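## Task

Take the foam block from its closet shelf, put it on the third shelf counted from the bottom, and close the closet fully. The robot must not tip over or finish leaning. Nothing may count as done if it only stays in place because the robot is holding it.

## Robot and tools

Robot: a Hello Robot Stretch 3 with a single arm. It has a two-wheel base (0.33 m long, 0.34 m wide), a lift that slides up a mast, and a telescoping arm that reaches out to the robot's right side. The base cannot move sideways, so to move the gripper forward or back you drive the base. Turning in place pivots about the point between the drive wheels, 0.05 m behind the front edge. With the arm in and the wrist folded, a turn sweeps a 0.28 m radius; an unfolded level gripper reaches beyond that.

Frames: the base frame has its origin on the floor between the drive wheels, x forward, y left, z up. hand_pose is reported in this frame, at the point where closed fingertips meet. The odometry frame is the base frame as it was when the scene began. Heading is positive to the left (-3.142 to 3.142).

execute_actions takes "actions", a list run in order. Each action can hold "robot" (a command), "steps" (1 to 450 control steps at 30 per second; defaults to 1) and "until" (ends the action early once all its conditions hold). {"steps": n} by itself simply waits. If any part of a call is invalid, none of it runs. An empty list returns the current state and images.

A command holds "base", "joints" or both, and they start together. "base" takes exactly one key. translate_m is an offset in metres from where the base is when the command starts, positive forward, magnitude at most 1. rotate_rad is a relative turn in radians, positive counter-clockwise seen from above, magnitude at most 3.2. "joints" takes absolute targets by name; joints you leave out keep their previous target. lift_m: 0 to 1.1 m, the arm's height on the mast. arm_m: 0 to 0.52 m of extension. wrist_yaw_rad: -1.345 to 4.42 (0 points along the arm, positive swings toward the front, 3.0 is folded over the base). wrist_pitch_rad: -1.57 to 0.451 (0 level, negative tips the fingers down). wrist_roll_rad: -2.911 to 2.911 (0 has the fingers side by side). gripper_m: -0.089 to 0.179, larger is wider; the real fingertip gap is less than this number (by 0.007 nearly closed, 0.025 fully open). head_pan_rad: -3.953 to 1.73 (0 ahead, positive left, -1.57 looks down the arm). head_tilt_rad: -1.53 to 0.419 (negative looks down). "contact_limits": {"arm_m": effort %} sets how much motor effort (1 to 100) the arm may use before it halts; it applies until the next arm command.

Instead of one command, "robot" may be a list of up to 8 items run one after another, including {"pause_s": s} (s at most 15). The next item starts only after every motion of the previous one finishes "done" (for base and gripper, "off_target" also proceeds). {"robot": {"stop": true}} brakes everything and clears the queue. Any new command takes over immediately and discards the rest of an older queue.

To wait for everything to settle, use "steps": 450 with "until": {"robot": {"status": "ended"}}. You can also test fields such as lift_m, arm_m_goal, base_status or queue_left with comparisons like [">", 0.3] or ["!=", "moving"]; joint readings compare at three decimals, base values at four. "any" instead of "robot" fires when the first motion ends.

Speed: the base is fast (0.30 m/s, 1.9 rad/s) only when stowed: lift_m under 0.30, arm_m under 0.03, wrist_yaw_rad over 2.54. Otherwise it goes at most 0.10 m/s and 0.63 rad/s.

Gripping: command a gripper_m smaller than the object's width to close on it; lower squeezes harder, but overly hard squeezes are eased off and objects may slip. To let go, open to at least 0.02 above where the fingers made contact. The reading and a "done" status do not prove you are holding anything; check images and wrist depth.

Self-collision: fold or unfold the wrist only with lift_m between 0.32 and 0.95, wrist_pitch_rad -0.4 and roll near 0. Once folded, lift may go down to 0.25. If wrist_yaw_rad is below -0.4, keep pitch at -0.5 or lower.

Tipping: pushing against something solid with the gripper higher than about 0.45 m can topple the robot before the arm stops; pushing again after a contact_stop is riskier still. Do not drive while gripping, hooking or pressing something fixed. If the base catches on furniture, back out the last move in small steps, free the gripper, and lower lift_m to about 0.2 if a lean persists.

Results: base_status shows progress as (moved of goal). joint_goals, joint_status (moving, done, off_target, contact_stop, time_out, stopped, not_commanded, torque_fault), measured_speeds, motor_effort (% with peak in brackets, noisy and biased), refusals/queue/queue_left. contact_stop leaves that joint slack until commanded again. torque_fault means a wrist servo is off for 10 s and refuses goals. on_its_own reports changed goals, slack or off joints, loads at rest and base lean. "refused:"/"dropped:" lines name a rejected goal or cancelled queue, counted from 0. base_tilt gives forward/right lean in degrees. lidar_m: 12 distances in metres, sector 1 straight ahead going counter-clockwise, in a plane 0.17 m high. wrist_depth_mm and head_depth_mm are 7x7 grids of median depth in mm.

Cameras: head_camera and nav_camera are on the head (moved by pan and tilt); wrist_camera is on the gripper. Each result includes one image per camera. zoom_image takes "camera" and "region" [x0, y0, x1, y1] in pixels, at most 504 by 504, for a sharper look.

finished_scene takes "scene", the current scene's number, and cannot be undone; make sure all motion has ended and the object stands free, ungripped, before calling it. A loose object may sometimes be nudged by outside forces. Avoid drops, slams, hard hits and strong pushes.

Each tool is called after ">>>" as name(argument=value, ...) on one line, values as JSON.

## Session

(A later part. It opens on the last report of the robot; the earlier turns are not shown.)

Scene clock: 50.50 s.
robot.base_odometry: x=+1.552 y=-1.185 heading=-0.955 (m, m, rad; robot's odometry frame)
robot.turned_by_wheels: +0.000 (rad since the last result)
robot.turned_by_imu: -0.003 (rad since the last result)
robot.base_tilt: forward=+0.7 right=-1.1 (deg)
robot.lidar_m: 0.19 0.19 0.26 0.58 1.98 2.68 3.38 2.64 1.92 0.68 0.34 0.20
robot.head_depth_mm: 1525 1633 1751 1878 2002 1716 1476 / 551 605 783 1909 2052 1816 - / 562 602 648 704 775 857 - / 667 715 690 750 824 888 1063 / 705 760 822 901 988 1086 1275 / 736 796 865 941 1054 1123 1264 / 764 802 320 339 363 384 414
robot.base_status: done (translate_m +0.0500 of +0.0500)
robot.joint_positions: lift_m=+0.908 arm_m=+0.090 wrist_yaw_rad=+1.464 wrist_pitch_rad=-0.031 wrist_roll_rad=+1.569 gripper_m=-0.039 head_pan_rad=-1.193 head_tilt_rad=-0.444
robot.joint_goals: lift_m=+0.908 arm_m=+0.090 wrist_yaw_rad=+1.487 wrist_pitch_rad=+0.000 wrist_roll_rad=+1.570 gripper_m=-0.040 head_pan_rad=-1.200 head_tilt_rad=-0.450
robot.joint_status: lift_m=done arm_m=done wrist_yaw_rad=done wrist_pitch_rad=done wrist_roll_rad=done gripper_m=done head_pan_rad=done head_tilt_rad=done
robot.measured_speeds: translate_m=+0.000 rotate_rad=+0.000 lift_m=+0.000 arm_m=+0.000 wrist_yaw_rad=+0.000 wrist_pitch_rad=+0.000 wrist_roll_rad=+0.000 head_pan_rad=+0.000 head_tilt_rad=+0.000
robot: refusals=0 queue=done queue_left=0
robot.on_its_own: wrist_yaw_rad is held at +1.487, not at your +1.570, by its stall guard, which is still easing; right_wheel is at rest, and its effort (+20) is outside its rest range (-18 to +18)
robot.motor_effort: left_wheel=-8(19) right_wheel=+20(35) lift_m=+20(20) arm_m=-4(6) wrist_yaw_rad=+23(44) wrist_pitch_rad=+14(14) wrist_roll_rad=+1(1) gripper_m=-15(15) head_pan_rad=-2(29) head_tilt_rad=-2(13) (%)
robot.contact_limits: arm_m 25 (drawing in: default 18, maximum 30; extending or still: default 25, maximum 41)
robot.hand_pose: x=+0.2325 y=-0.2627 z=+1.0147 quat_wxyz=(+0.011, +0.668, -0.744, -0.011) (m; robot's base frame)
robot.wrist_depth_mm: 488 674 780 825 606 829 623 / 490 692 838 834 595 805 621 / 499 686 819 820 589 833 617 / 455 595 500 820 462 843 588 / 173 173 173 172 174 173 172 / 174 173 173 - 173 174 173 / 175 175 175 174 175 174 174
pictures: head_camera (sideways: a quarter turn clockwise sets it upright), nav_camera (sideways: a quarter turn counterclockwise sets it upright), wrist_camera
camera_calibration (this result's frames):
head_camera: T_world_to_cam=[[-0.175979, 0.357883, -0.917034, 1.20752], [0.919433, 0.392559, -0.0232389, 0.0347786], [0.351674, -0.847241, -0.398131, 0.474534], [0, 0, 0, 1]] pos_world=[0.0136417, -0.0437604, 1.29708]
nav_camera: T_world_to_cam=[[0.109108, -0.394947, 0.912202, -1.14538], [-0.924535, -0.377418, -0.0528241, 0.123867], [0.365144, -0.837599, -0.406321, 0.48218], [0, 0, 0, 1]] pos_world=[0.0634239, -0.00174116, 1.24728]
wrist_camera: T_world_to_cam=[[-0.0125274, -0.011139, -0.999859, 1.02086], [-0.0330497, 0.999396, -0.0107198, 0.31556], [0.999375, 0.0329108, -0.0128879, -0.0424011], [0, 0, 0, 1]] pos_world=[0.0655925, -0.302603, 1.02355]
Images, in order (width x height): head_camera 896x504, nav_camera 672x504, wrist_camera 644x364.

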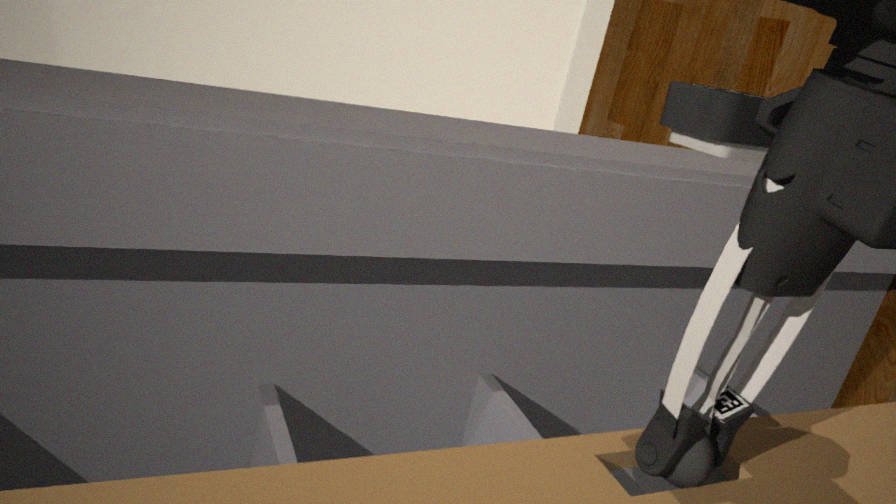

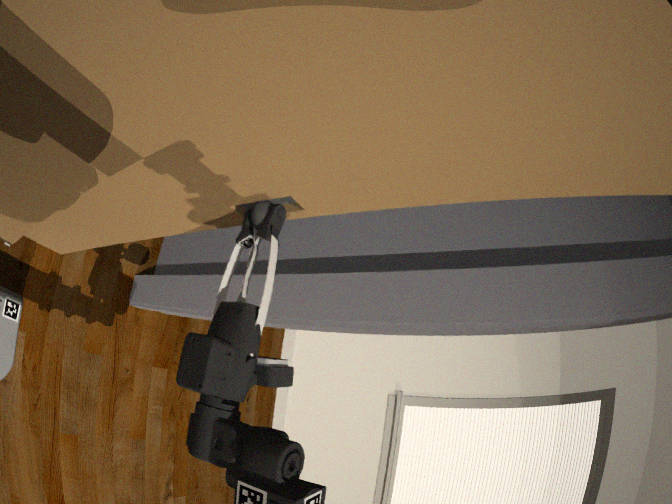

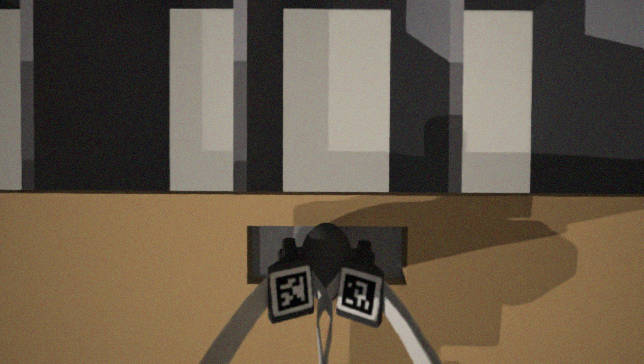

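>>> execute_actions(actions=[{"robot":{"joints":{"arm_m":0.04,"wrist_yaw_rad":1.5},"contact_limits":{"arm_m":22}},"steps":100,"until":{"robot":{"status":"ended"}}},{"robot":{"joints":{"arm_m":0.055,"wrist_yaw_rad":1.5}},"steps":25},{"robot":[{"base":{"translate_m":-0.3}},{"base":{"rotate_rad":1.58},"joints":{"arm_m":0.0,"wrist_roll_rad":0,"head_pan_rad":-1.57,"head_tilt_rad":-0.3}},{"base":{"translate_m":-0.43}},{"joints":{"wrist_yaw_rad":0.0,"gripper_m":0.14}}],"steps":450,"until":{"robot":{"status":"ended"}}}])

Scene clock: 68.63 s.
robot.base_odometry: x=+1.030 y=-1.192 heading=+0.625 (m, m, rad; robot's odometry frame)
robot.turned_by_wheels: +1.581 (rad since the last result)
robot.turned_by_imu: +1.550 (rad since the last result)
robot.base_tilt: forward=+0.7 right=-1.2 (deg)
robot.lidar_m: 2.33 2.41 3.24 3.08 2.05 1.48 1.42 1.46 0.52 1.21 0.57 0.69
robot.head_depth_mm: 1009 1081 1111 1135 983 1076 1011 / 1021 1091 1126 1212 977 1347 1074 / 1015 1093 1134 1228 1018 1280 1107 / 1018 1098 1135 1222 1013 1266 1104 / 1026 1103 1139 1228 1000 1317 1095 / 1030 1108 1140 1234 992 1260 1059 / 461 480 509 536 580 606 651
robot.base_status: done (translate_m -0.4300 of -0.4300)
robot.joint_positions: lift_m=+0.908 arm_m=+0.002 wrist_yaw_rad=+0.003 wrist_pitch_rad=-0.026 wrist_roll_rad=+0.004 gripper_m=+0.113 head_pan_rad=-1.563 head_tilt_rad=-0.310
robot.joint_goals: lift_m=+0.908 arm_m=+0.000 wrist_yaw_rad=+0.000 wrist_pitch_rad=+0.000 wrist_roll_rad=+0.000 gripper_m=+0.140 head_pan_rad=-1.570 head_tilt_rad=-0.300
robot.joint_status: lift_m=done arm_m=done wrist_yaw_rad=moving wrist_pitch_rad=done wrist_roll_rad=done gripper_m=moving head_pan_rad=done head_tilt_rad=done
robot.measured_speeds: translate_m=+0.000 rotate_rad=+0.000 lift_m=+0.000 arm_m=+0.000 wrist_yaw_rad=+0.000 wrist_pitch_rad=+0.000 wrist_roll_rad=+0.000 head_pan_rad=+0.000 head_tilt_rad=+0.000
robot: refusals=0 queue=running queue_left=0
robot.motor_effort: left_wheel=-3(9) right_wheel=+3(29) lift_m=+20(21) arm_m=-2(6) wrist_yaw_rad=-5(47) wrist_pitch_rad=+12(15) wrist_roll_rad=-2(3) gripper_m=+88(91) head_pan_rad=-2(21) head_tilt_rad=+4(16) (%)
robot.hand_pose: x=-0.0207 y=-0.4030 z=+1.0162 quat_wxyz=(+0.706, +0.011, -0.708, -0.008) (m; robot's base frame)
robot.wrist_depth_mm: 282 811 892 896 886 529 238 / 289 322 936 934 907 530 239 / 301 322 965 951 834 529 239 / 308 321 967 960 971 531 239 / 317 324 775 769 753 527 239 / 324 322 - - - 334 244 / 330 348 947 932 903 364 244
pictures: head_camera (sideways: a quarter turn clockwise sets it upright), nav_camera (sideways: a quarter turn counterclockwise sets it upright), wrist_camera
replaced: robot.wrist_yaw_rad: its motion had ended off_target
camera_calibration (this result's frames):
head_camera: T_world_to_cam=[[-0.0336622, 0.270596, -0.962104, 1.2655], [0.999195, 0.0301503, -0.02648, 0.0385159], [0.0218424, -0.962221, -0.271393, 0.311605], [0, 0, 0, 1]] pos_world=[-0.00269169, -0.0437671, 1.30313]
nav_camera: T_world_to_cam=[[-0.0420827, -0.28153, 0.958629, -1.20507], [-0.998395, -0.0245441, -0.0510365, 0.121999], [0.037897, -0.959239, -0.280045, 0.319839], [0, 0, 0, 1]] pos_world=[0.0589702, -0.0294657, 1.25101]
wrist_camera: T_world_to_cam=[[-0.999706, -0.023567, 0.00571659, -0.0296349], [-0.0095467, 0.165768, -0.986119, 1.10315], [0.0222922, -0.985883, -0.165945, -0.0599263], [0, 0, 0, 1]] pos_world=[-0.0177589, -0.242646, 1.07806]
Images, in order (width x height): head_camera 896x504, nav_camera 672x504, wrist_camera 644x364.

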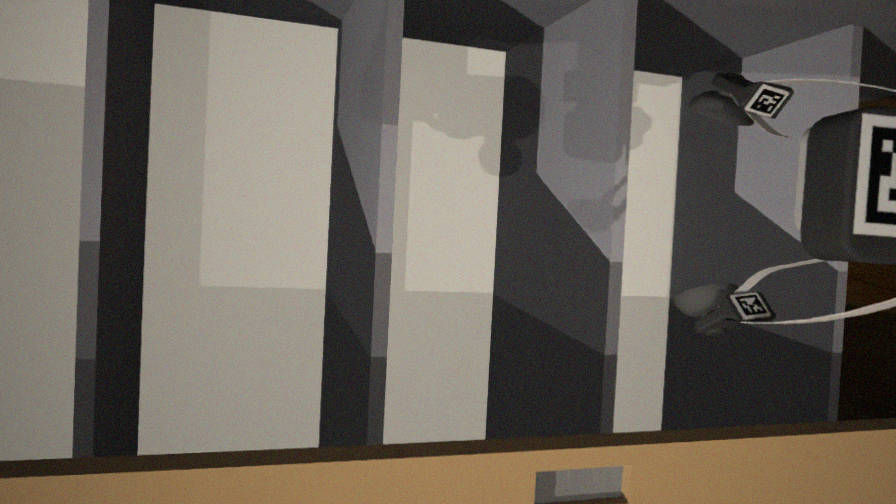

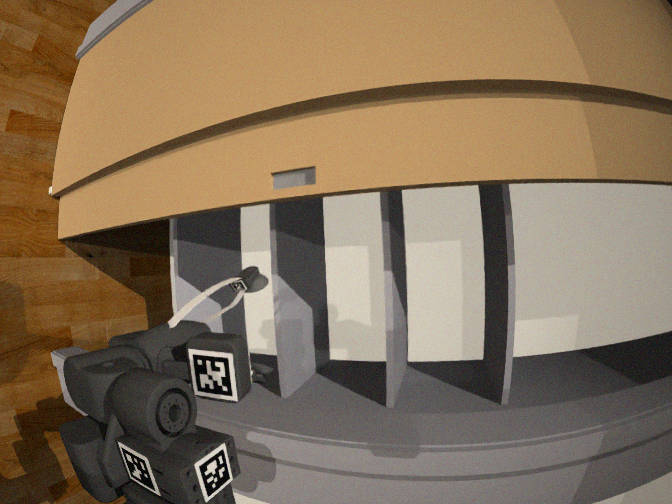

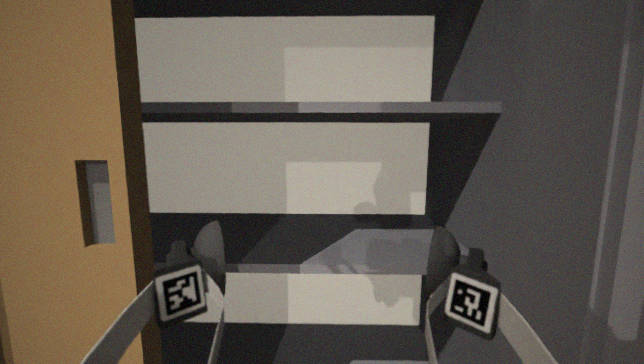

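>>> execute_actions(actions=[{"robot":{"joints":{"head_pan_rad":-1.57,"head_tilt_rad":-0.85,"wrist_yaw_rad":1.2}},"steps":90,"until":{"robot":{"status":"ended"}}}])

Scene clock: 71.30 s.
robot.base_odometry: x=+1.030 y=-1.192 heading=+0.625 (m, m, rad; robot's odometry frame)
robot.turned_by_wheels: +0.000 (rad since the last result)
robot.turned_by_imu: +0.000 (rad since the last result)
robot.base_tilt: forward=+0.8 right=-1.2 (deg)
robot.lidar_m: 2.33 2.41 3.25 3.08 2.05 1.48 1.42 1.47 0.52 1.20 0.57 0.69
robot.head_depth_mm: 1058 940 1183 1132 - 1221 1144 / 1059 932 1339 1195 - 1219 1140 / 1060 929 1330 1599 - - 1138 / 1064 927 1328 1614 1503 1216 1147 / 1069 927 1324 1188 - 1239 1142 / 1073 921 1249 746 - 1259 1137 / 487 551 637 777 - 1226 1135
robot.base_status: done (translate_m -0.4300 of -0.4300)
robot.joint_positions: lift_m=+0.908 arm_m=+0.002 wrist_yaw_rad=+1.197 wrist_pitch_rad=-0.026 wrist_roll_rad=+0.004 gripper_m=+0.140 head_pan_rad=-1.563 head_tilt_rad=-0.839
robot.joint_goals: lift_m=+0.908 arm_m=+0.000 wrist_yaw_rad=+1.200 wrist_pitch_rad=+0.000 wrist_roll_rad=+0.000 gripper_m=+0.140 head_pan_rad=-1.570 head_tilt_rad=-0.850
robot.joint_status: lift_m=done arm_m=done wrist_yaw_rad=done wrist_pitch_rad=done wrist_roll_rad=done gripper_m=done head_pan_rad=done head_tilt_rad=done
robot.measured_speeds: translate_m=+0.000 rotate_rad=+0.000 lift_m=+0.000 arm_m=+0.000 wrist_yaw_rad=+0.000 wrist_pitch_rad=+0.000 wrist_roll_rad=+0.000 head_pan_rad=+0.000 head_tilt_rad=+0.000
robot: refusals=0 queue=done queue_left=0
robot.motor_effort: left_wheel=-3(3) right_wheel=+3(3) lift_m=+21(21) arm_m=-3(2) wrist_yaw_rad=+3(3) wrist_pitch_rad=+11(12) wrist_roll_rad=-2(2) gripper_m=+0(90) head_pan_rad=-1(5) head_tilt_rad=-4(27) (%)
robot.hand_pose: x=+0.2165 y=-0.2408 z=+1.0162 quat_wxyz=(+0.588, +0.407, -0.580, +0.390) (m; robot's base frame)
robot.wrist_depth_mm: - - - 826 484 349 293 / - - - 858 485 355 295 / - - - 870 493 359 300 / - - - 922 502 368 300 / - - - 914 502 375 304 / - - - 939 521 356 306 / - - - 970 518 397 298
pictures: head_camera (sideways: a quarter turn clockwise sets it upright), nav_camera (sideways: a quarter turn counterclockwise sets it upright), wrist_camera
camera_calibration (this result's frames):
head_camera: T_world_to_cam=[[-0.0369644, 0.719247, -0.69377, 0.915593], [0.999125, 0.0401867, -0.0115714, 0.0190936], [0.0195576, -0.693591, -0.720104, 0.895441], [0, 0, 0, 1]] pos_world=[-0.00274527, -0.0382355, 1.28024]
nav_camera: T_world_to_cam=[[-0.0388073, -0.726991, 0.685549, -0.848988], [-0.998613, 0.00378512, -0.0525151, 0.123889], [0.0355831, -0.686636, -0.72613, 0.900252], [0, 0, 0, 1]] pos_world=[0.0587368, 0.000470031, 1.24223]
wrist_camera: T_world_to_cam=[[-0.346132, -0.938168, 0.00571802, -0.150489], [-0.157584, 0.0521294, -0.986129, 1.08324], [0.924857, -0.342232, -0.165884, 0.0542121], [0, 0, 0, 1]] pos_world=[0.0684736, -0.1791, 1.07807]
Images, in order (width x height): head_camera 896x504, nav_camera 672x504, wrist_camera 644x364.

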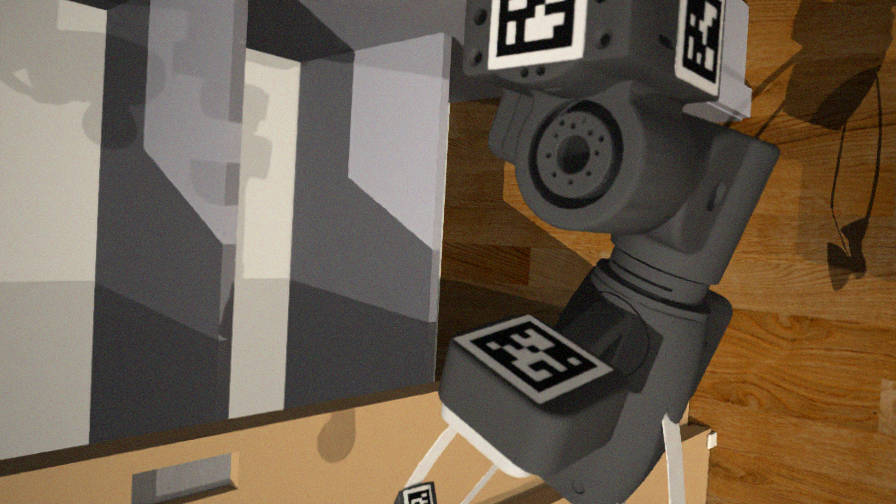

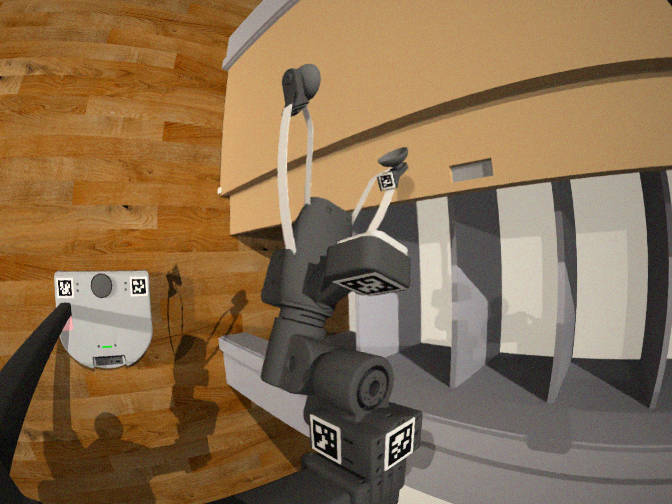

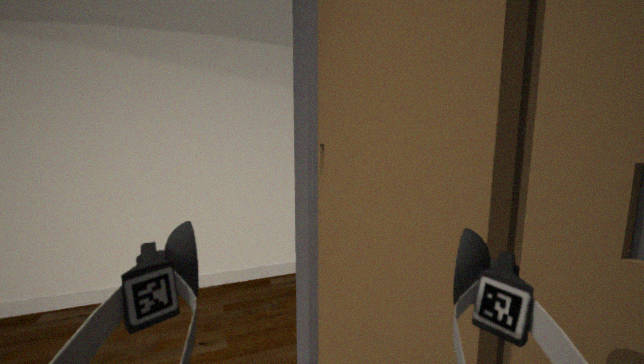

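>>> execute_actions(actions=[{"robot":{"base":{"translate_m":-0.2},"joints":{"head_pan_rad":-0.95,"head_tilt_rad":-0.3,"wrist_yaw_rad":2.6,"wrist_pitch_rad":-0.4}},"steps":150,"until":{"robot":{"status":"ended"}}}])

Scene clock: 78.47 s.
robot.base_odometry: x=+0.868 y=-1.309 heading=+0.625 (m, m, rad; robot's odometry frame)
robot.turned_by_wheels: +0.000 (rad since the last result)
robot.turned_by_imu: +0.001 (rad since the last result)
robot.base_tilt: forward=+0.6 right=-1.2 (deg)
robot.lidar_m: 2.53 2.62 3.51 3.08 1.76 1.27 1.22 1.26 0.50 0.47 0.66 0.73
robot.head_depth_mm: 1068 1122 1149 1234 980 1299 1045 / 1143 1201 1220 1307 1087 1281 1117 / 1183 1189 1267 1382 1147 1278 1457 / 568 596 627 667 710 758 817 / 612 644 682 721 766 819 883 / 611 644 684 728 779 835 902 / 657 697 748 800 865 940 1033
robot.base_status: done (translate_m -0.2000 of -0.2000)
robot.joint_positions: lift_m=+0.908 arm_m=+0.002 wrist_yaw_rad=+2.597 wrist_pitch_rad=-0.412 wrist_roll_rad=+0.004 gripper_m=+0.140 head_pan_rad=-0.957 head_tilt_rad=-0.310
robot.joint_goals: lift_m=+0.908 arm_m=+0.000 wrist_yaw_rad=+2.600 wrist_pitch_rad=-0.400 wrist_roll_rad=+0.000 gripper_m=+0.140 head_pan_rad=-0.950 head_tilt_rad=-0.300
robot.joint_status: lift_m=done arm_m=done wrist_yaw_rad=done wrist_pitch_rad=done wrist_roll_rad=done gripper_m=done head_pan_rad=done head_tilt_rad=done
robot.measured_speeds: translate_m=+0.000 rotate_rad=+0.000 lift_m=+0.000 arm_m=+0.000 wrist_yaw_rad=+0.000 wrist_pitch_rad=+0.000 wrist_roll_rad=+0.000 head_pan_rad=+0.000 head_tilt_rad=+0.000
robot: refusals=0 queue=done queue_left=0
robot.motor_effort: left_wheel=-3(10) right_wheel=+3(3) lift_m=+21(21) arm_m=-2(2) wrist_yaw_rad=+3(2) wrist_pitch_rad=+5(12) wrist_roll_rad=-2(1) gripper_m=+1(0) head_pan_rad=+2(29) head_tilt_rad=+5(27) (%)
robot.hand_pose: x=+0.0953 y=+0.0451 z=+0.9221 quat_wxyz=(+0.326, +0.707, -0.047, +0.626) (m; robot's base frame)
robot.wrist_depth_mm: - - - - - - - / - - - - - - - / - - - - - - - / - - - - - - - / - - - - - - - / - - - - - - - / - - - - - - -
pictures: head_camera (sideways: a quarter turn clockwise sets it upright), nav_camera (sideways: a quarter turn counterclockwise sets it upright), wrist_camera
camera_calibration (this result's frames):
head_camera: T_world_to_cam=[[-0.18187, 0.203436, -0.962048, 1.26633], [0.804211, 0.593754, -0.0264753, 0.0396993], [0.565834, -0.778505, -0.271591, 0.308545], [0, 0, 0, 1]] pos_world=[0.023795, -0.0409849, 1.30312]
nav_camera: T_world_to_cam=[[0.125829, -0.255554, 0.958571, -1.20602], [-0.806756, -0.588677, -0.0510399, 0.120835], [0.577332, -0.76691, -0.280242, 0.316805], [0, 0, 0, 1]] pos_world=[0.0663341, 0.00589191, 1.251]
wrist_camera: T_world_to_cam=[[0.865998, -0.500043, -0.00220482, -0.0516781], [-0.264318, -0.454006, -0.850891, 0.864756], [0.424481, 0.737452, -0.525338, 0.579007], [0, 0, 0, 1]] pos_world=[0.0275458, -0.0602273, 1.03987]
Images, in order (width x height): head_camera 896x504, nav_camera 672x504, wrist_camera 644x364.

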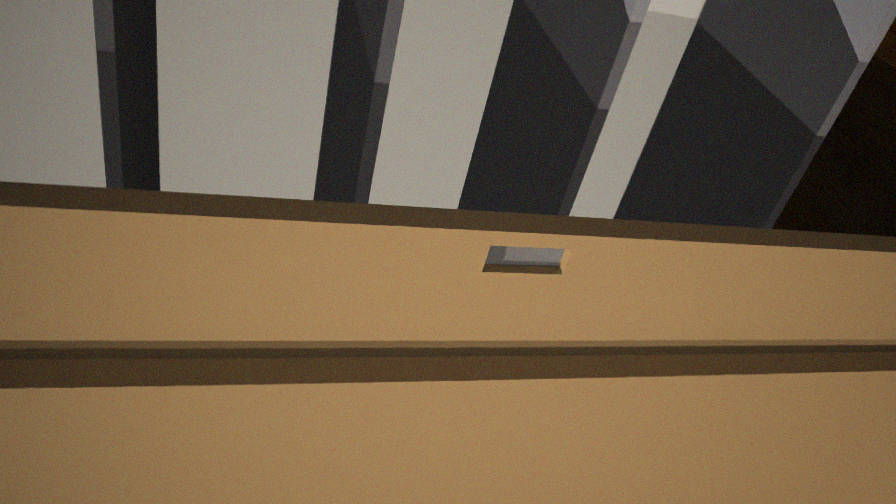

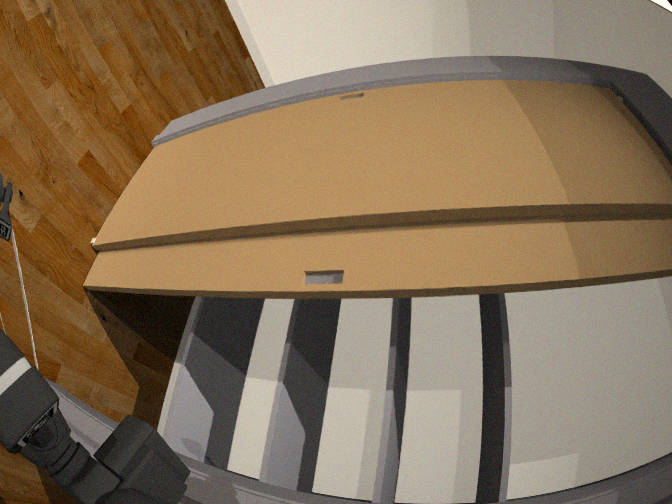

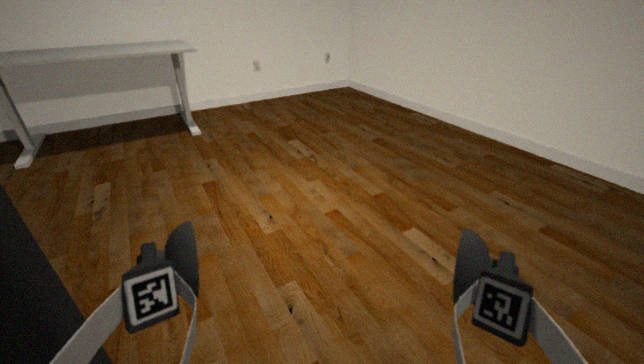

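>>> execute_actions(actions=[{"robot":[{"base":{"translate_m":0.63},"joints":{"wrist_yaw_rad":1.57,"wrist_pitch_rad":0,"wrist_roll_rad":1.57,"gripper_m":-0.04,"head_pan_rad":-0.5}},{"base":{"rotate_rad":-1.58},"joints":{"arm_m":0.07}},{"base":{"translate_m":0.24}}],"steps":450,"until":{"robot":{"status":"ended"}}}])

Scene clock: 93.67 s.
robot.base_odometry: x=+1.517 y=-1.136 heading=-0.955 (m, m, rad; robot's odometry frame)
robot.turned_by_wheels: -1.580 (rad since the last result)
robot.turned_by_imu: -1.548 (rad since the last result)
robot.base_tilt: forward=+0.7 right=-1.2 (deg)
robot.lidar_m: 0.25 0.26 0.34 1.92 1.98 2.66 3.77 2.62 1.92 1.84 0.69 0.26
robot.head_depth_mm: 752 936 954 973 970 1050 1042 / 284 294 314 340 840 1145 1075 / - 284 296 317 341 369 405 / - - 285 299 319 343 372 / - - - 286 301 323 347 / - - - - - - - / - - - - - - -
robot.base_status: done (translate_m +0.2400 of +0.2400)
robot.joint_positions: lift_m=+0.908 arm_m=+0.070 wrist_yaw_rad=+1.572 wrist_pitch_rad=-0.026 wrist_roll_rad=+1.568 gripper_m=-0.039 head_pan_rad=-0.507 head_tilt_rad=-0.309
robot.joint_goals: lift_m=+0.908 arm_m=+0.070 wrist_yaw_rad=+1.570 wrist_pitch_rad=+0.000 wrist_roll_rad=+1.570 gripper_m=-0.040 head_pan_rad=-0.500 head_tilt_rad=-0.300
robot.joint_status: lift_m=done arm_m=done wrist_yaw_rad=done wrist_pitch_rad=done wrist_roll_rad=done gripper_m=done head_pan_rad=done head_tilt_rad=done
robot.measured_speeds: translate_m=+0.000 rotate_rad=+0.000 lift_m=+0.000 arm_m=+0.000 wrist_yaw_rad=+0.000 wrist_pitch_rad=+0.000 wrist_roll_rad=+0.000 head_pan_rad=+0.000 head_tilt_rad=+0.000
robot: refusals=0 queue=done queue_left=0
robot.motor_effort: left_wheel=+3(8) right_wheel=-2(7) lift_m=+21(21) arm_m=+3(3) wrist_yaw_rad=-2(6) wrist_pitch_rad=+12(9) wrist_roll_rad=+1(3) gripper_m=-15(100) head_pan_rad=+1(26) head_tilt_rad=+4(4) (%)
robot.hand_pose: x=+0.2342 y=-0.2144 z=+1.0159 quat_wxyz=(+0.011, +0.707, -0.707, -0.008) (m; robot's base frame)
robot.wrist_depth_mm: 511 657 826 849 610 847 633 / 526 675 847 863 613 851 606 / 711 676 876 880 715 857 612 / 227 227 227 227 230 233 237 / 229 231 231 240 231 227 227 / 236 236 234 - 234 232 233 / 240 242 240 240 240 238 235
pictures: head_camera (sideways: a quarter turn clockwise sets it upright), nav_camera (sideways: a quarter turn counterclockwise sets it upright), wrist_camera
camera_calibration (this result's frames):
head_camera: T_world_to_cam=[[-0.251978, 0.103874, -0.962142, 1.26688], [0.465752, 0.884519, -0.0264831, 0.041774], [0.848282, -0.454793, -0.271258, 0.306389], [0, 0, 0, 1]] pos_world=[0.0398648, -0.0292024, 1.30313]
nav_camera: T_world_to_cam=[[0.224198, -0.175184, 0.958669, -1.20674], [-0.470228, -0.881068, -0.0510341, 0.118775], [0.853593, -0.439351, -0.279911, 0.314688], [0, 0, 0, 1]] pos_world=[0.0577852, 0.031505, 1.25101]
wrist_camera: T_world_to_cam=[[-0.00637206, -0.0133639, -0.99989, 1.02078], [-0.140777, 0.989965, -0.0123341, 0.292153], [0.990021, 0.140683, -0.00818943, -0.0250724], [0, 0, 0, 1]] pos_world=[0.0724551, -0.272052, 1.02407]
Images, in order (width x height): head_camera 896x504, nav_camera 672x504, wrist_camera 644x364.

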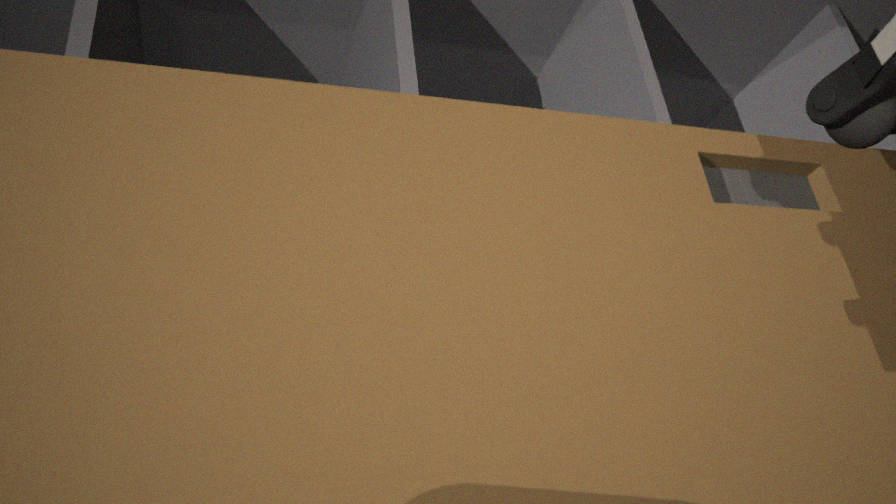

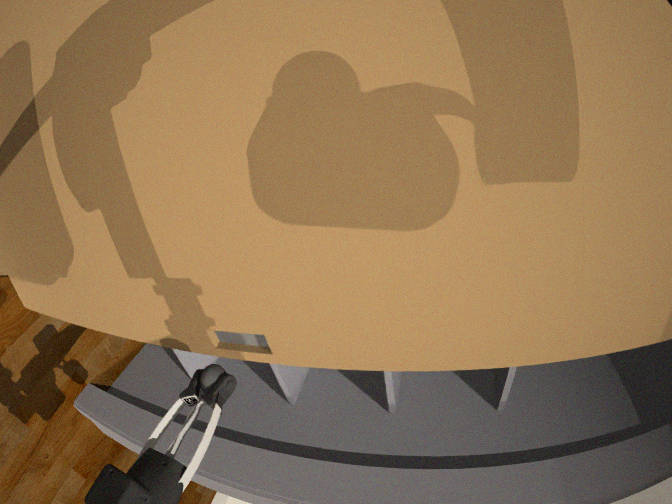

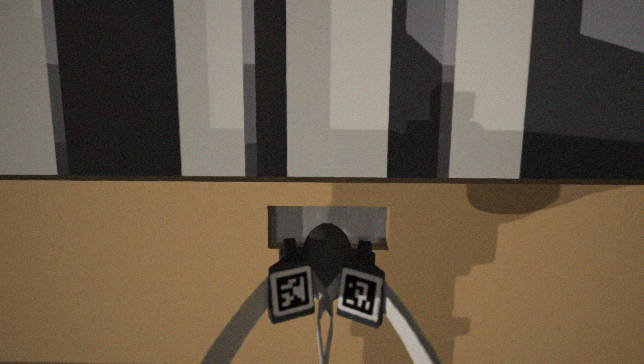

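>>> execute_actions(actions=[{"robot":[{"joints":{"arm_m":0.062}},{"base":{"translate_m":0.058}},{"joints":{"arm_m":0.44,"head_pan_rad":-1.0},"contact_limits":{"arm_m":28}}],"steps":450,"until":{"robot":{"status":"ended"}}}])

Scene clock: 100.27 s.
robot.base_odometry: x=+1.551 y=-1.183 heading=-0.955 (m, m, rad; robot's odometry frame)
robot.turned_by_wheels: +0.000 (rad since the last result)
robot.turned_by_imu: +0.001 (rad since the last result)
robot.base_tilt: forward=+0.7 right=-1.3 (deg)
robot.lidar_m: 0.19 0.20 0.26 0.58 1.98 2.66 3.82 2.64 1.92 0.68 0.35 0.20
robot.head_depth_mm: 550 578 607 637 670 726 951 / 442 480 528 586 644 734 785 / 374 402 435 472 519 573 642 / 324 345 369 395 426 464 509 / 293 303 320 341 364 390 420 / - - 290 299 317 336 358 / - - - - 288 297 312
robot.base_status: done (translate_m +0.0580 of +0.0580)
robot.joint_positions: lift_m=+0.908 arm_m=+0.440 wrist_yaw_rad=+1.580 wrist_pitch_rad=-0.026 wrist_roll_rad=+1.568 gripper_m=-0.039 head_pan_rad=-0.993 head_tilt_rad=-0.309
robot.joint_goals: lift_m=+0.908 arm_m=+0.440 wrist_yaw_rad=+1.570 wrist_pitch_rad=+0.000 wrist_roll_rad=+1.570 gripper_m=-0.040 head_pan_rad=-1.000 head_tilt_rad=-0.300
robot.joint_status: lift_m=done arm_m=done wrist_yaw_rad=done wrist_pitch_rad=done wrist_roll_rad=done gripper_m=done head_pan_rad=done head_tilt_rad=done
robot.measured_speeds: translate_m=+0.000 rotate_rad=+0.000 lift_m=+0.000 arm_m=+0.000 wrist_yaw_rad=+0.000 wrist_pitch_rad=+0.000 wrist_roll_rad=+0.000 head_pan_rad=+0.000 head_tilt_rad=+0.000
robot: refusals=0 queue=done queue_left=0
robot.motor_effort: left_wheel=+3(10) right_wheel=-1(18) lift_m=+20(20) arm_m=+4(8) wrist_yaw_rad=-10(45) wrist_pitch_rad=+11(13) wrist_roll_rad=+1(1) gripper_m=-15(15) head_pan_rad=-2(23) head_tilt_rad=+3(4) (%)
robot.contact_limits: arm_m 28 (drawing in: default 18, maximum 30; extending or still: default 25, maximum 41)
robot.hand_pose: x=+0.2341 y=-0.5822 z=+1.0159 quat_wxyz=(+0.011, +0.710, -0.704, -0.008) (m; robot's base frame)
robot.wrist_depth_mm: 91 91 91 91 91 90 90 / 93 93 93 93 93 93 92 / 452 588 484 821 473 836 565 / 480 634 604 838 540 838 589 / 181 181 181 178 179 180 178 / 185 185 185 - 184 184 184 / 190 189 189 189 188 189 188
pictures: head_camera (sideways: a quarter turn clockwise sets it upright), nav_camera (sideways: a quarter turn counterclockwise sets it upright), wrist_camera
camera_calibration (this result's frames):
head_camera: T_world_to_cam=[[-0.174014, 0.209146, -0.962277, 1.26658], [0.824997, 0.564515, -0.0264942, 0.0395971], [0.537679, -0.798486, -0.270779, 0.307659], [0, 0, 0, 1]] pos_world=[0.0223134, -0.0415922, 1.30316]
nav_camera: T_world_to_cam=[[0.116142, -0.259224, 0.958809, -1.20627], [-0.827322, -0.559405, -0.0510258, 0.120942], [0.54959, -0.787317, -0.279432, 0.31592], [0, 0, 0, 1]] pos_world=[0.0665301, 0.00369224, 1.25103]
wrist_camera: T_world_to_cam=[[-0.00655305, -0.0131291, -0.999892, 1.01597], [-0.148729, 0.988805, -0.0120088, 0.65717], [0.988856, 0.148634, -0.00843237, 0.0318462], [0, 0, 0, 1]] pos_world=[0.0729066, -0.641207, 1.02402]
Images, in order (width x height): head_camera 896x504, nav_camera 672x504, wrist_camera 644x364.

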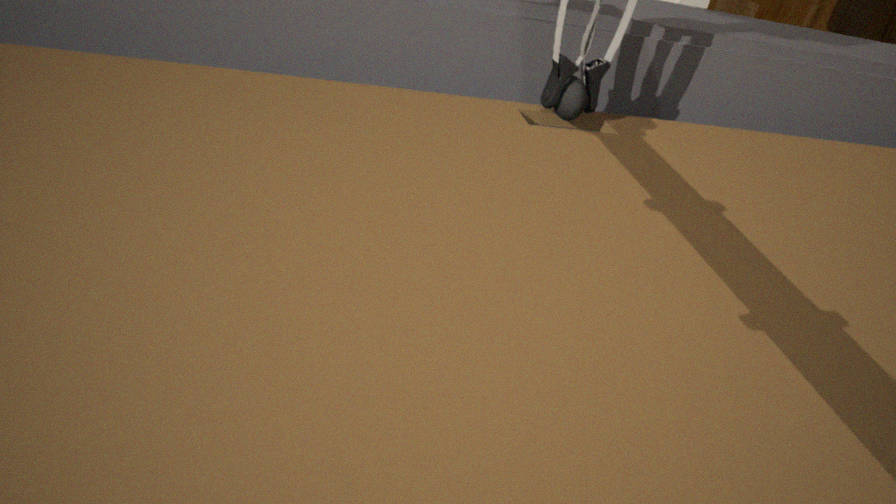

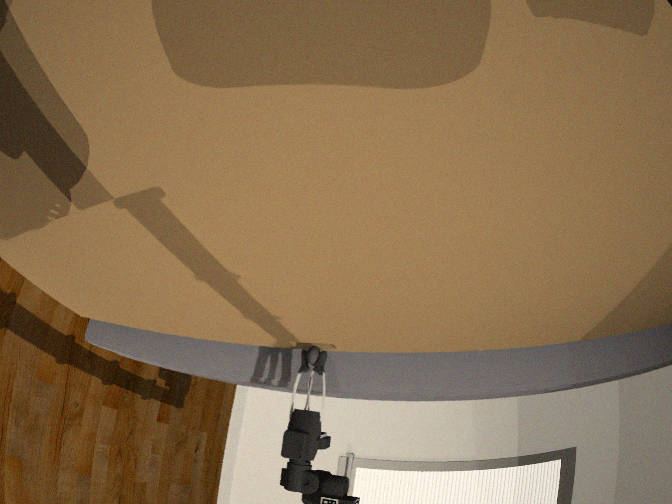

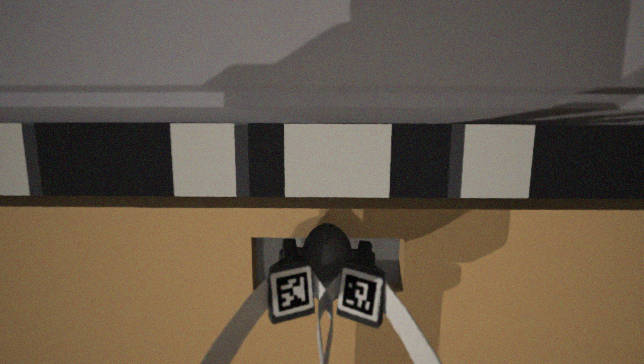

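>>> execute_actions(actions=[{"robot":{"joints":{"arm_m":0.49},"contact_limits":{"arm_m":22}},"steps":150,"until":{"robot":{"status":"ended"}}}])

Scene clock: 102.13 s.
robot.base_odometry: x=+1.551 y=-1.183 heading=-0.955 (m, m, rad; robot's odometry frame)
robot.turned_by_wheels: +0.000 (rad since the last result)
robot.turned_by_imu: +0.000 (rad since the last result)
robot.base_tilt: forward=+0.7 right=-1.2 (deg)
robot.lidar_m: 0.19 0.20 0.26 0.58 1.97 2.66 3.82 2.65 1.92 0.68 0.34 0.20
robot.head_depth_mm: 546 580 608 635 671 724 955 / 439 478 524 580 651 736 788 / 371 399 431 468 514 566 637 / 321 343 366 393 424 459 503 / 291 300 318 338 360 386 416 / - - 288 297 314 333 354 / - - - - 288 295 309
robot.base_status: done (translate_m +0.0580 of +0.0580)
robot.joint_positions: lift_m=+0.908 arm_m=+0.490 wrist_yaw_rad=+1.573 wrist_pitch_rad=-0.026 wrist_roll_rad=+1.568 gripper_m=-0.039 head_pan_rad=-0.993 head_tilt_rad=-0.309
robot.joint_goals: lift_m=+0.908 arm_m=+0.490 wrist_yaw_rad=+1.570 wrist_pitch_rad=+0.000 wrist_roll_rad=+1.570 gripper_m=-0.040 head_pan_rad=-1.000 head_tilt_rad=-0.300
robot.joint_status: lift_m=done arm_m=done wrist_yaw_rad=done wrist_pitch_rad=done wrist_roll_rad=done gripper_m=done head_pan_rad=done head_tilt_rad=done
robot.measured_speeds: translate_m=+0.000 rotate_rad=+0.000 lift_m=+0.000 arm_m=+0.000 wrist_yaw_rad=+0.000 wrist_pitch_rad=+0.000 wrist_roll_rad=+0.000 head_pan_rad=+0.000 head_tilt_rad=+0.000
robot: refusals=0 queue=done queue_left=0
robot.motor_effort: left_wheel=+2(3) right_wheel=-1(10) lift_m=+21(21) arm_m=+3(5) wrist_yaw_rad=-3(24) wrist_pitch_rad=+11(12) wrist_roll_rad=+1(1) gripper_m=-15(15) head_pan_rad=-3(2) head_tilt_rad=+4(4) (%)
robot.contact_limits: arm_m 22 (drawing in: default 18, maximum 30; extending or still: default 25, maximum 41)
robot.hand_pose: x=+0.2342 y=-0.6342 z=+1.0159 quat_wxyz=(+0.011, +0.708, -0.706, -0.008) (m; robot's base frame)
robot.wrist_depth_mm: 106 106 106 105 105 105 105 / 108 107 107 107 107 106 106 / 97 97 97 96 96 96 96 / 99 99 99 98 98 98 98 / 102 101 101 100 100 100 100 / 187 187 189 - 189 189 189 / 188 189 189 199 187 186 185
pictures: head_camera (sideways: a quarter turn clockwise sets it upright), nav_camera (sideways: a quarter turn counterclockwise sets it upright), wrist_camera
camera_calibration (this result's frames):
head_camera: T_world_to_cam=[[-0.174014, 0.209146, -0.962277, 1.26658], [0.824997, 0.564516, -0.0264942, 0.0395971], [0.53768, -0.798486, -0.270779, 0.307659], [0, 0, 0, 1]] pos_world=[0.0223134, -0.0415922, 1.30316]
nav_camera: T_world_to_cam=[[0.116143, -0.259224, 0.958809, -1.20627], [-0.827322, -0.559406, -0.0510258, 0.120942], [0.549591, -0.787317, -0.279432, 0.31592], [0, 0, 0, 1]] pos_world=[0.0665301, 0.00369231, 1.25103]
wrist_camera: T_world_to_cam=[[-0.00650571, -0.013055, -0.999894, 1.01536], [-0.141425, 0.989876, -0.012004, 0.707521], [0.989928, 0.141332, -0.00828615, 0.0345252], [0, 0, 0, 1]] pos_world=[0.0724893, -0.691982, 1.02403]
Images, in order (width x height): head_camera 896x504, nav_camera 672x504, wrist_camera 644x364.

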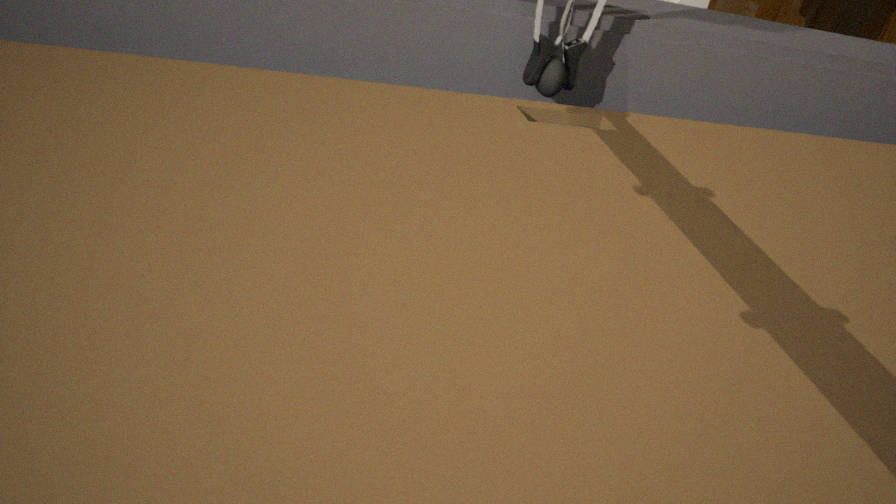

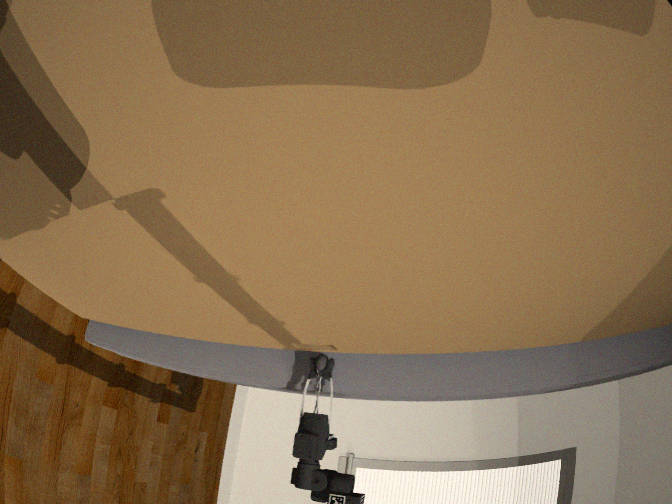

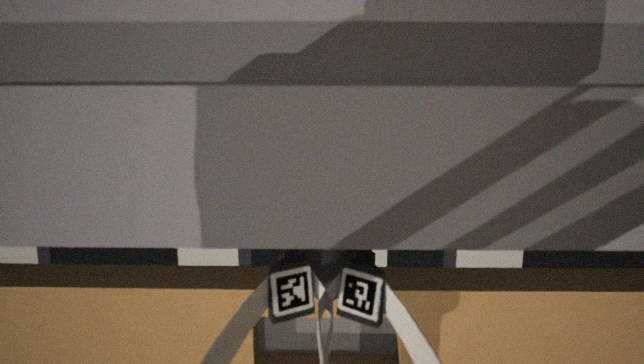

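>>> execute_actions(actions=[{"robot":[{"base":{"translate_m":-0.05}},{"joints":{"arm_m":0.422}}],"steps":150,"until":{"robot":{"status":"ended"}}}])

Scene clock: 106.57 s.
robot.base_odometry: x=+1.522 y=-1.142 heading=-0.955 (m, m, rad; robot's odometry frame)
robot.turned_by_wheels: +0.000 (rad since the last result)
robot.turned_by_imu: +0.001 (rad since the last result)
robot.base_tilt: forward=+0.8 right=-1.2 (deg)
robot.lidar_m: 0.24 0.25 0.33 1.91 1.97 2.66 3.77 2.62 1.92 1.84 0.42 0.25
robot.head_depth_mm: 560 587 620 669 837 1853 1523 / 545 604 640 680 717 757 813 / 461 495 535 581 636 706 792 / 399 425 454 487 525 571 627 / 352 373 394 419 448 480 518 / 315 331 349 368 390 413 441 / 290 298 312 328 344 363 384
robot.base_status: done (translate_m -0.0500 of -0.0500)
robot.joint_positions: lift_m=+0.908 arm_m=+0.422 wrist_yaw_rad=+1.572 wrist_pitch_rad=-0.026 wrist_roll_rad=+1.569 gripper_m=-0.039 head_pan_rad=-0.993 head_tilt_rad=-0.309
robot.joint_goals: lift_m=+0.908 arm_m=+0.422 wrist_yaw_rad=+1.570 wrist_pitch_rad=+0.000 wrist_roll_rad=+1.570 gripper_m=-0.040 head_pan_rad=-1.000 head_tilt_rad=-0.300
robot.joint_status: lift_m=done arm_m=done wrist_yaw_rad=done wrist_pitch_rad=done wrist_roll_rad=done gripper_m=done head_pan_rad=done head_tilt_rad=done
robot.measured_speeds: translate_m=+0.000 rotate_rad=+0.000 lift_m=+0.000 arm_m=+0.000 wrist_yaw_rad=+0.000 wrist_pitch_rad=+0.000 wrist_roll_rad=+0.000 head_pan_rad=+0.000 head_tilt_rad=+0.000
robot: refusals=0 queue=done queue_left=0
robot.motor_effort: left_wheel=+2(4) right_wheel=-1(8) lift_m=+21(21) arm_m=-3(2) wrist_yaw_rad=-3(3) wrist_pitch_rad=+12(12) wrist_roll_rad=+1(1) gripper_m=-15(16) head_pan_rad=-3(2) head_tilt_rad=+4(3) (%)
robot.hand_pose: x=+0.2342 y=-0.5669 z=+1.0159 quat_wxyz=(+0.011, +0.708, -0.707, -0.008) (m; robot's base frame)
robot.wrist_depth_mm: 139 138 138 138 137 138 137 / 156 155 154 154 154 153 152 / 690 672 891 884 714 864 598 / 227 228 226 238 225 225 223 / 232 230 231 241 229 229 228 / 236 235 234 - 234 234 233 / 241 241 240 240 240 238 238
pictures: head_camera (sideways: a quarter turn clockwise sets it upright), nav_camera (sideways: a quarter turn counterclockwise sets it upright), wrist_camera
camera_calibration (this result's frames):
head_camera: T_world_to_cam=[[-0.174014, 0.209146, -0.962277, 1.26658], [0.824997, 0.564515, -0.0264942, 0.0395971], [0.537679, -0.798486, -0.270779, 0.307659], [0, 0, 0, 1]] pos_world=[0.0223134, -0.0415922, 1.30316]
nav_camera: T_world_to_cam=[[0.116142, -0.259224, 0.958809, -1.20627], [-0.827322, -0.559405, -0.0510258, 0.120942], [0.54959, -0.787318, -0.279432, 0.31592], [0, 0, 0, 1]] pos_world=[0.0665301, 0.00369222, 1.25103]
wrist_camera: T_world_to_cam=[[-0.00650956, -0.0128086, -0.999897, 1.01639], [-0.141154, 0.989918, -0.0117618, 0.640592], [0.989966, 0.141063, -0.00825192, 0.0248138], [0, 0, 0, 1]] pos_world=[0.0724736, -0.624615, 1.02402]
Images, in order (width x height): head_camera 896x504, nav_camera 672x504, wrist_camera 644x364.

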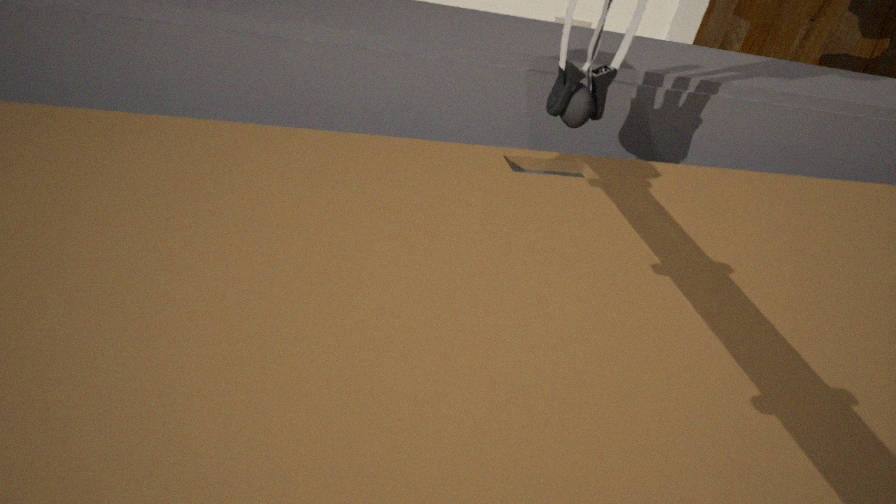

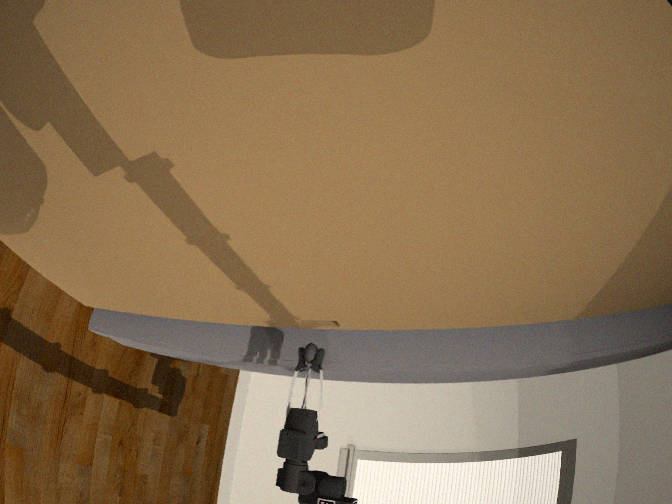

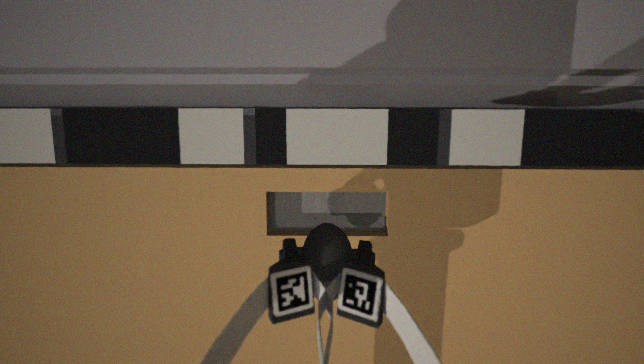

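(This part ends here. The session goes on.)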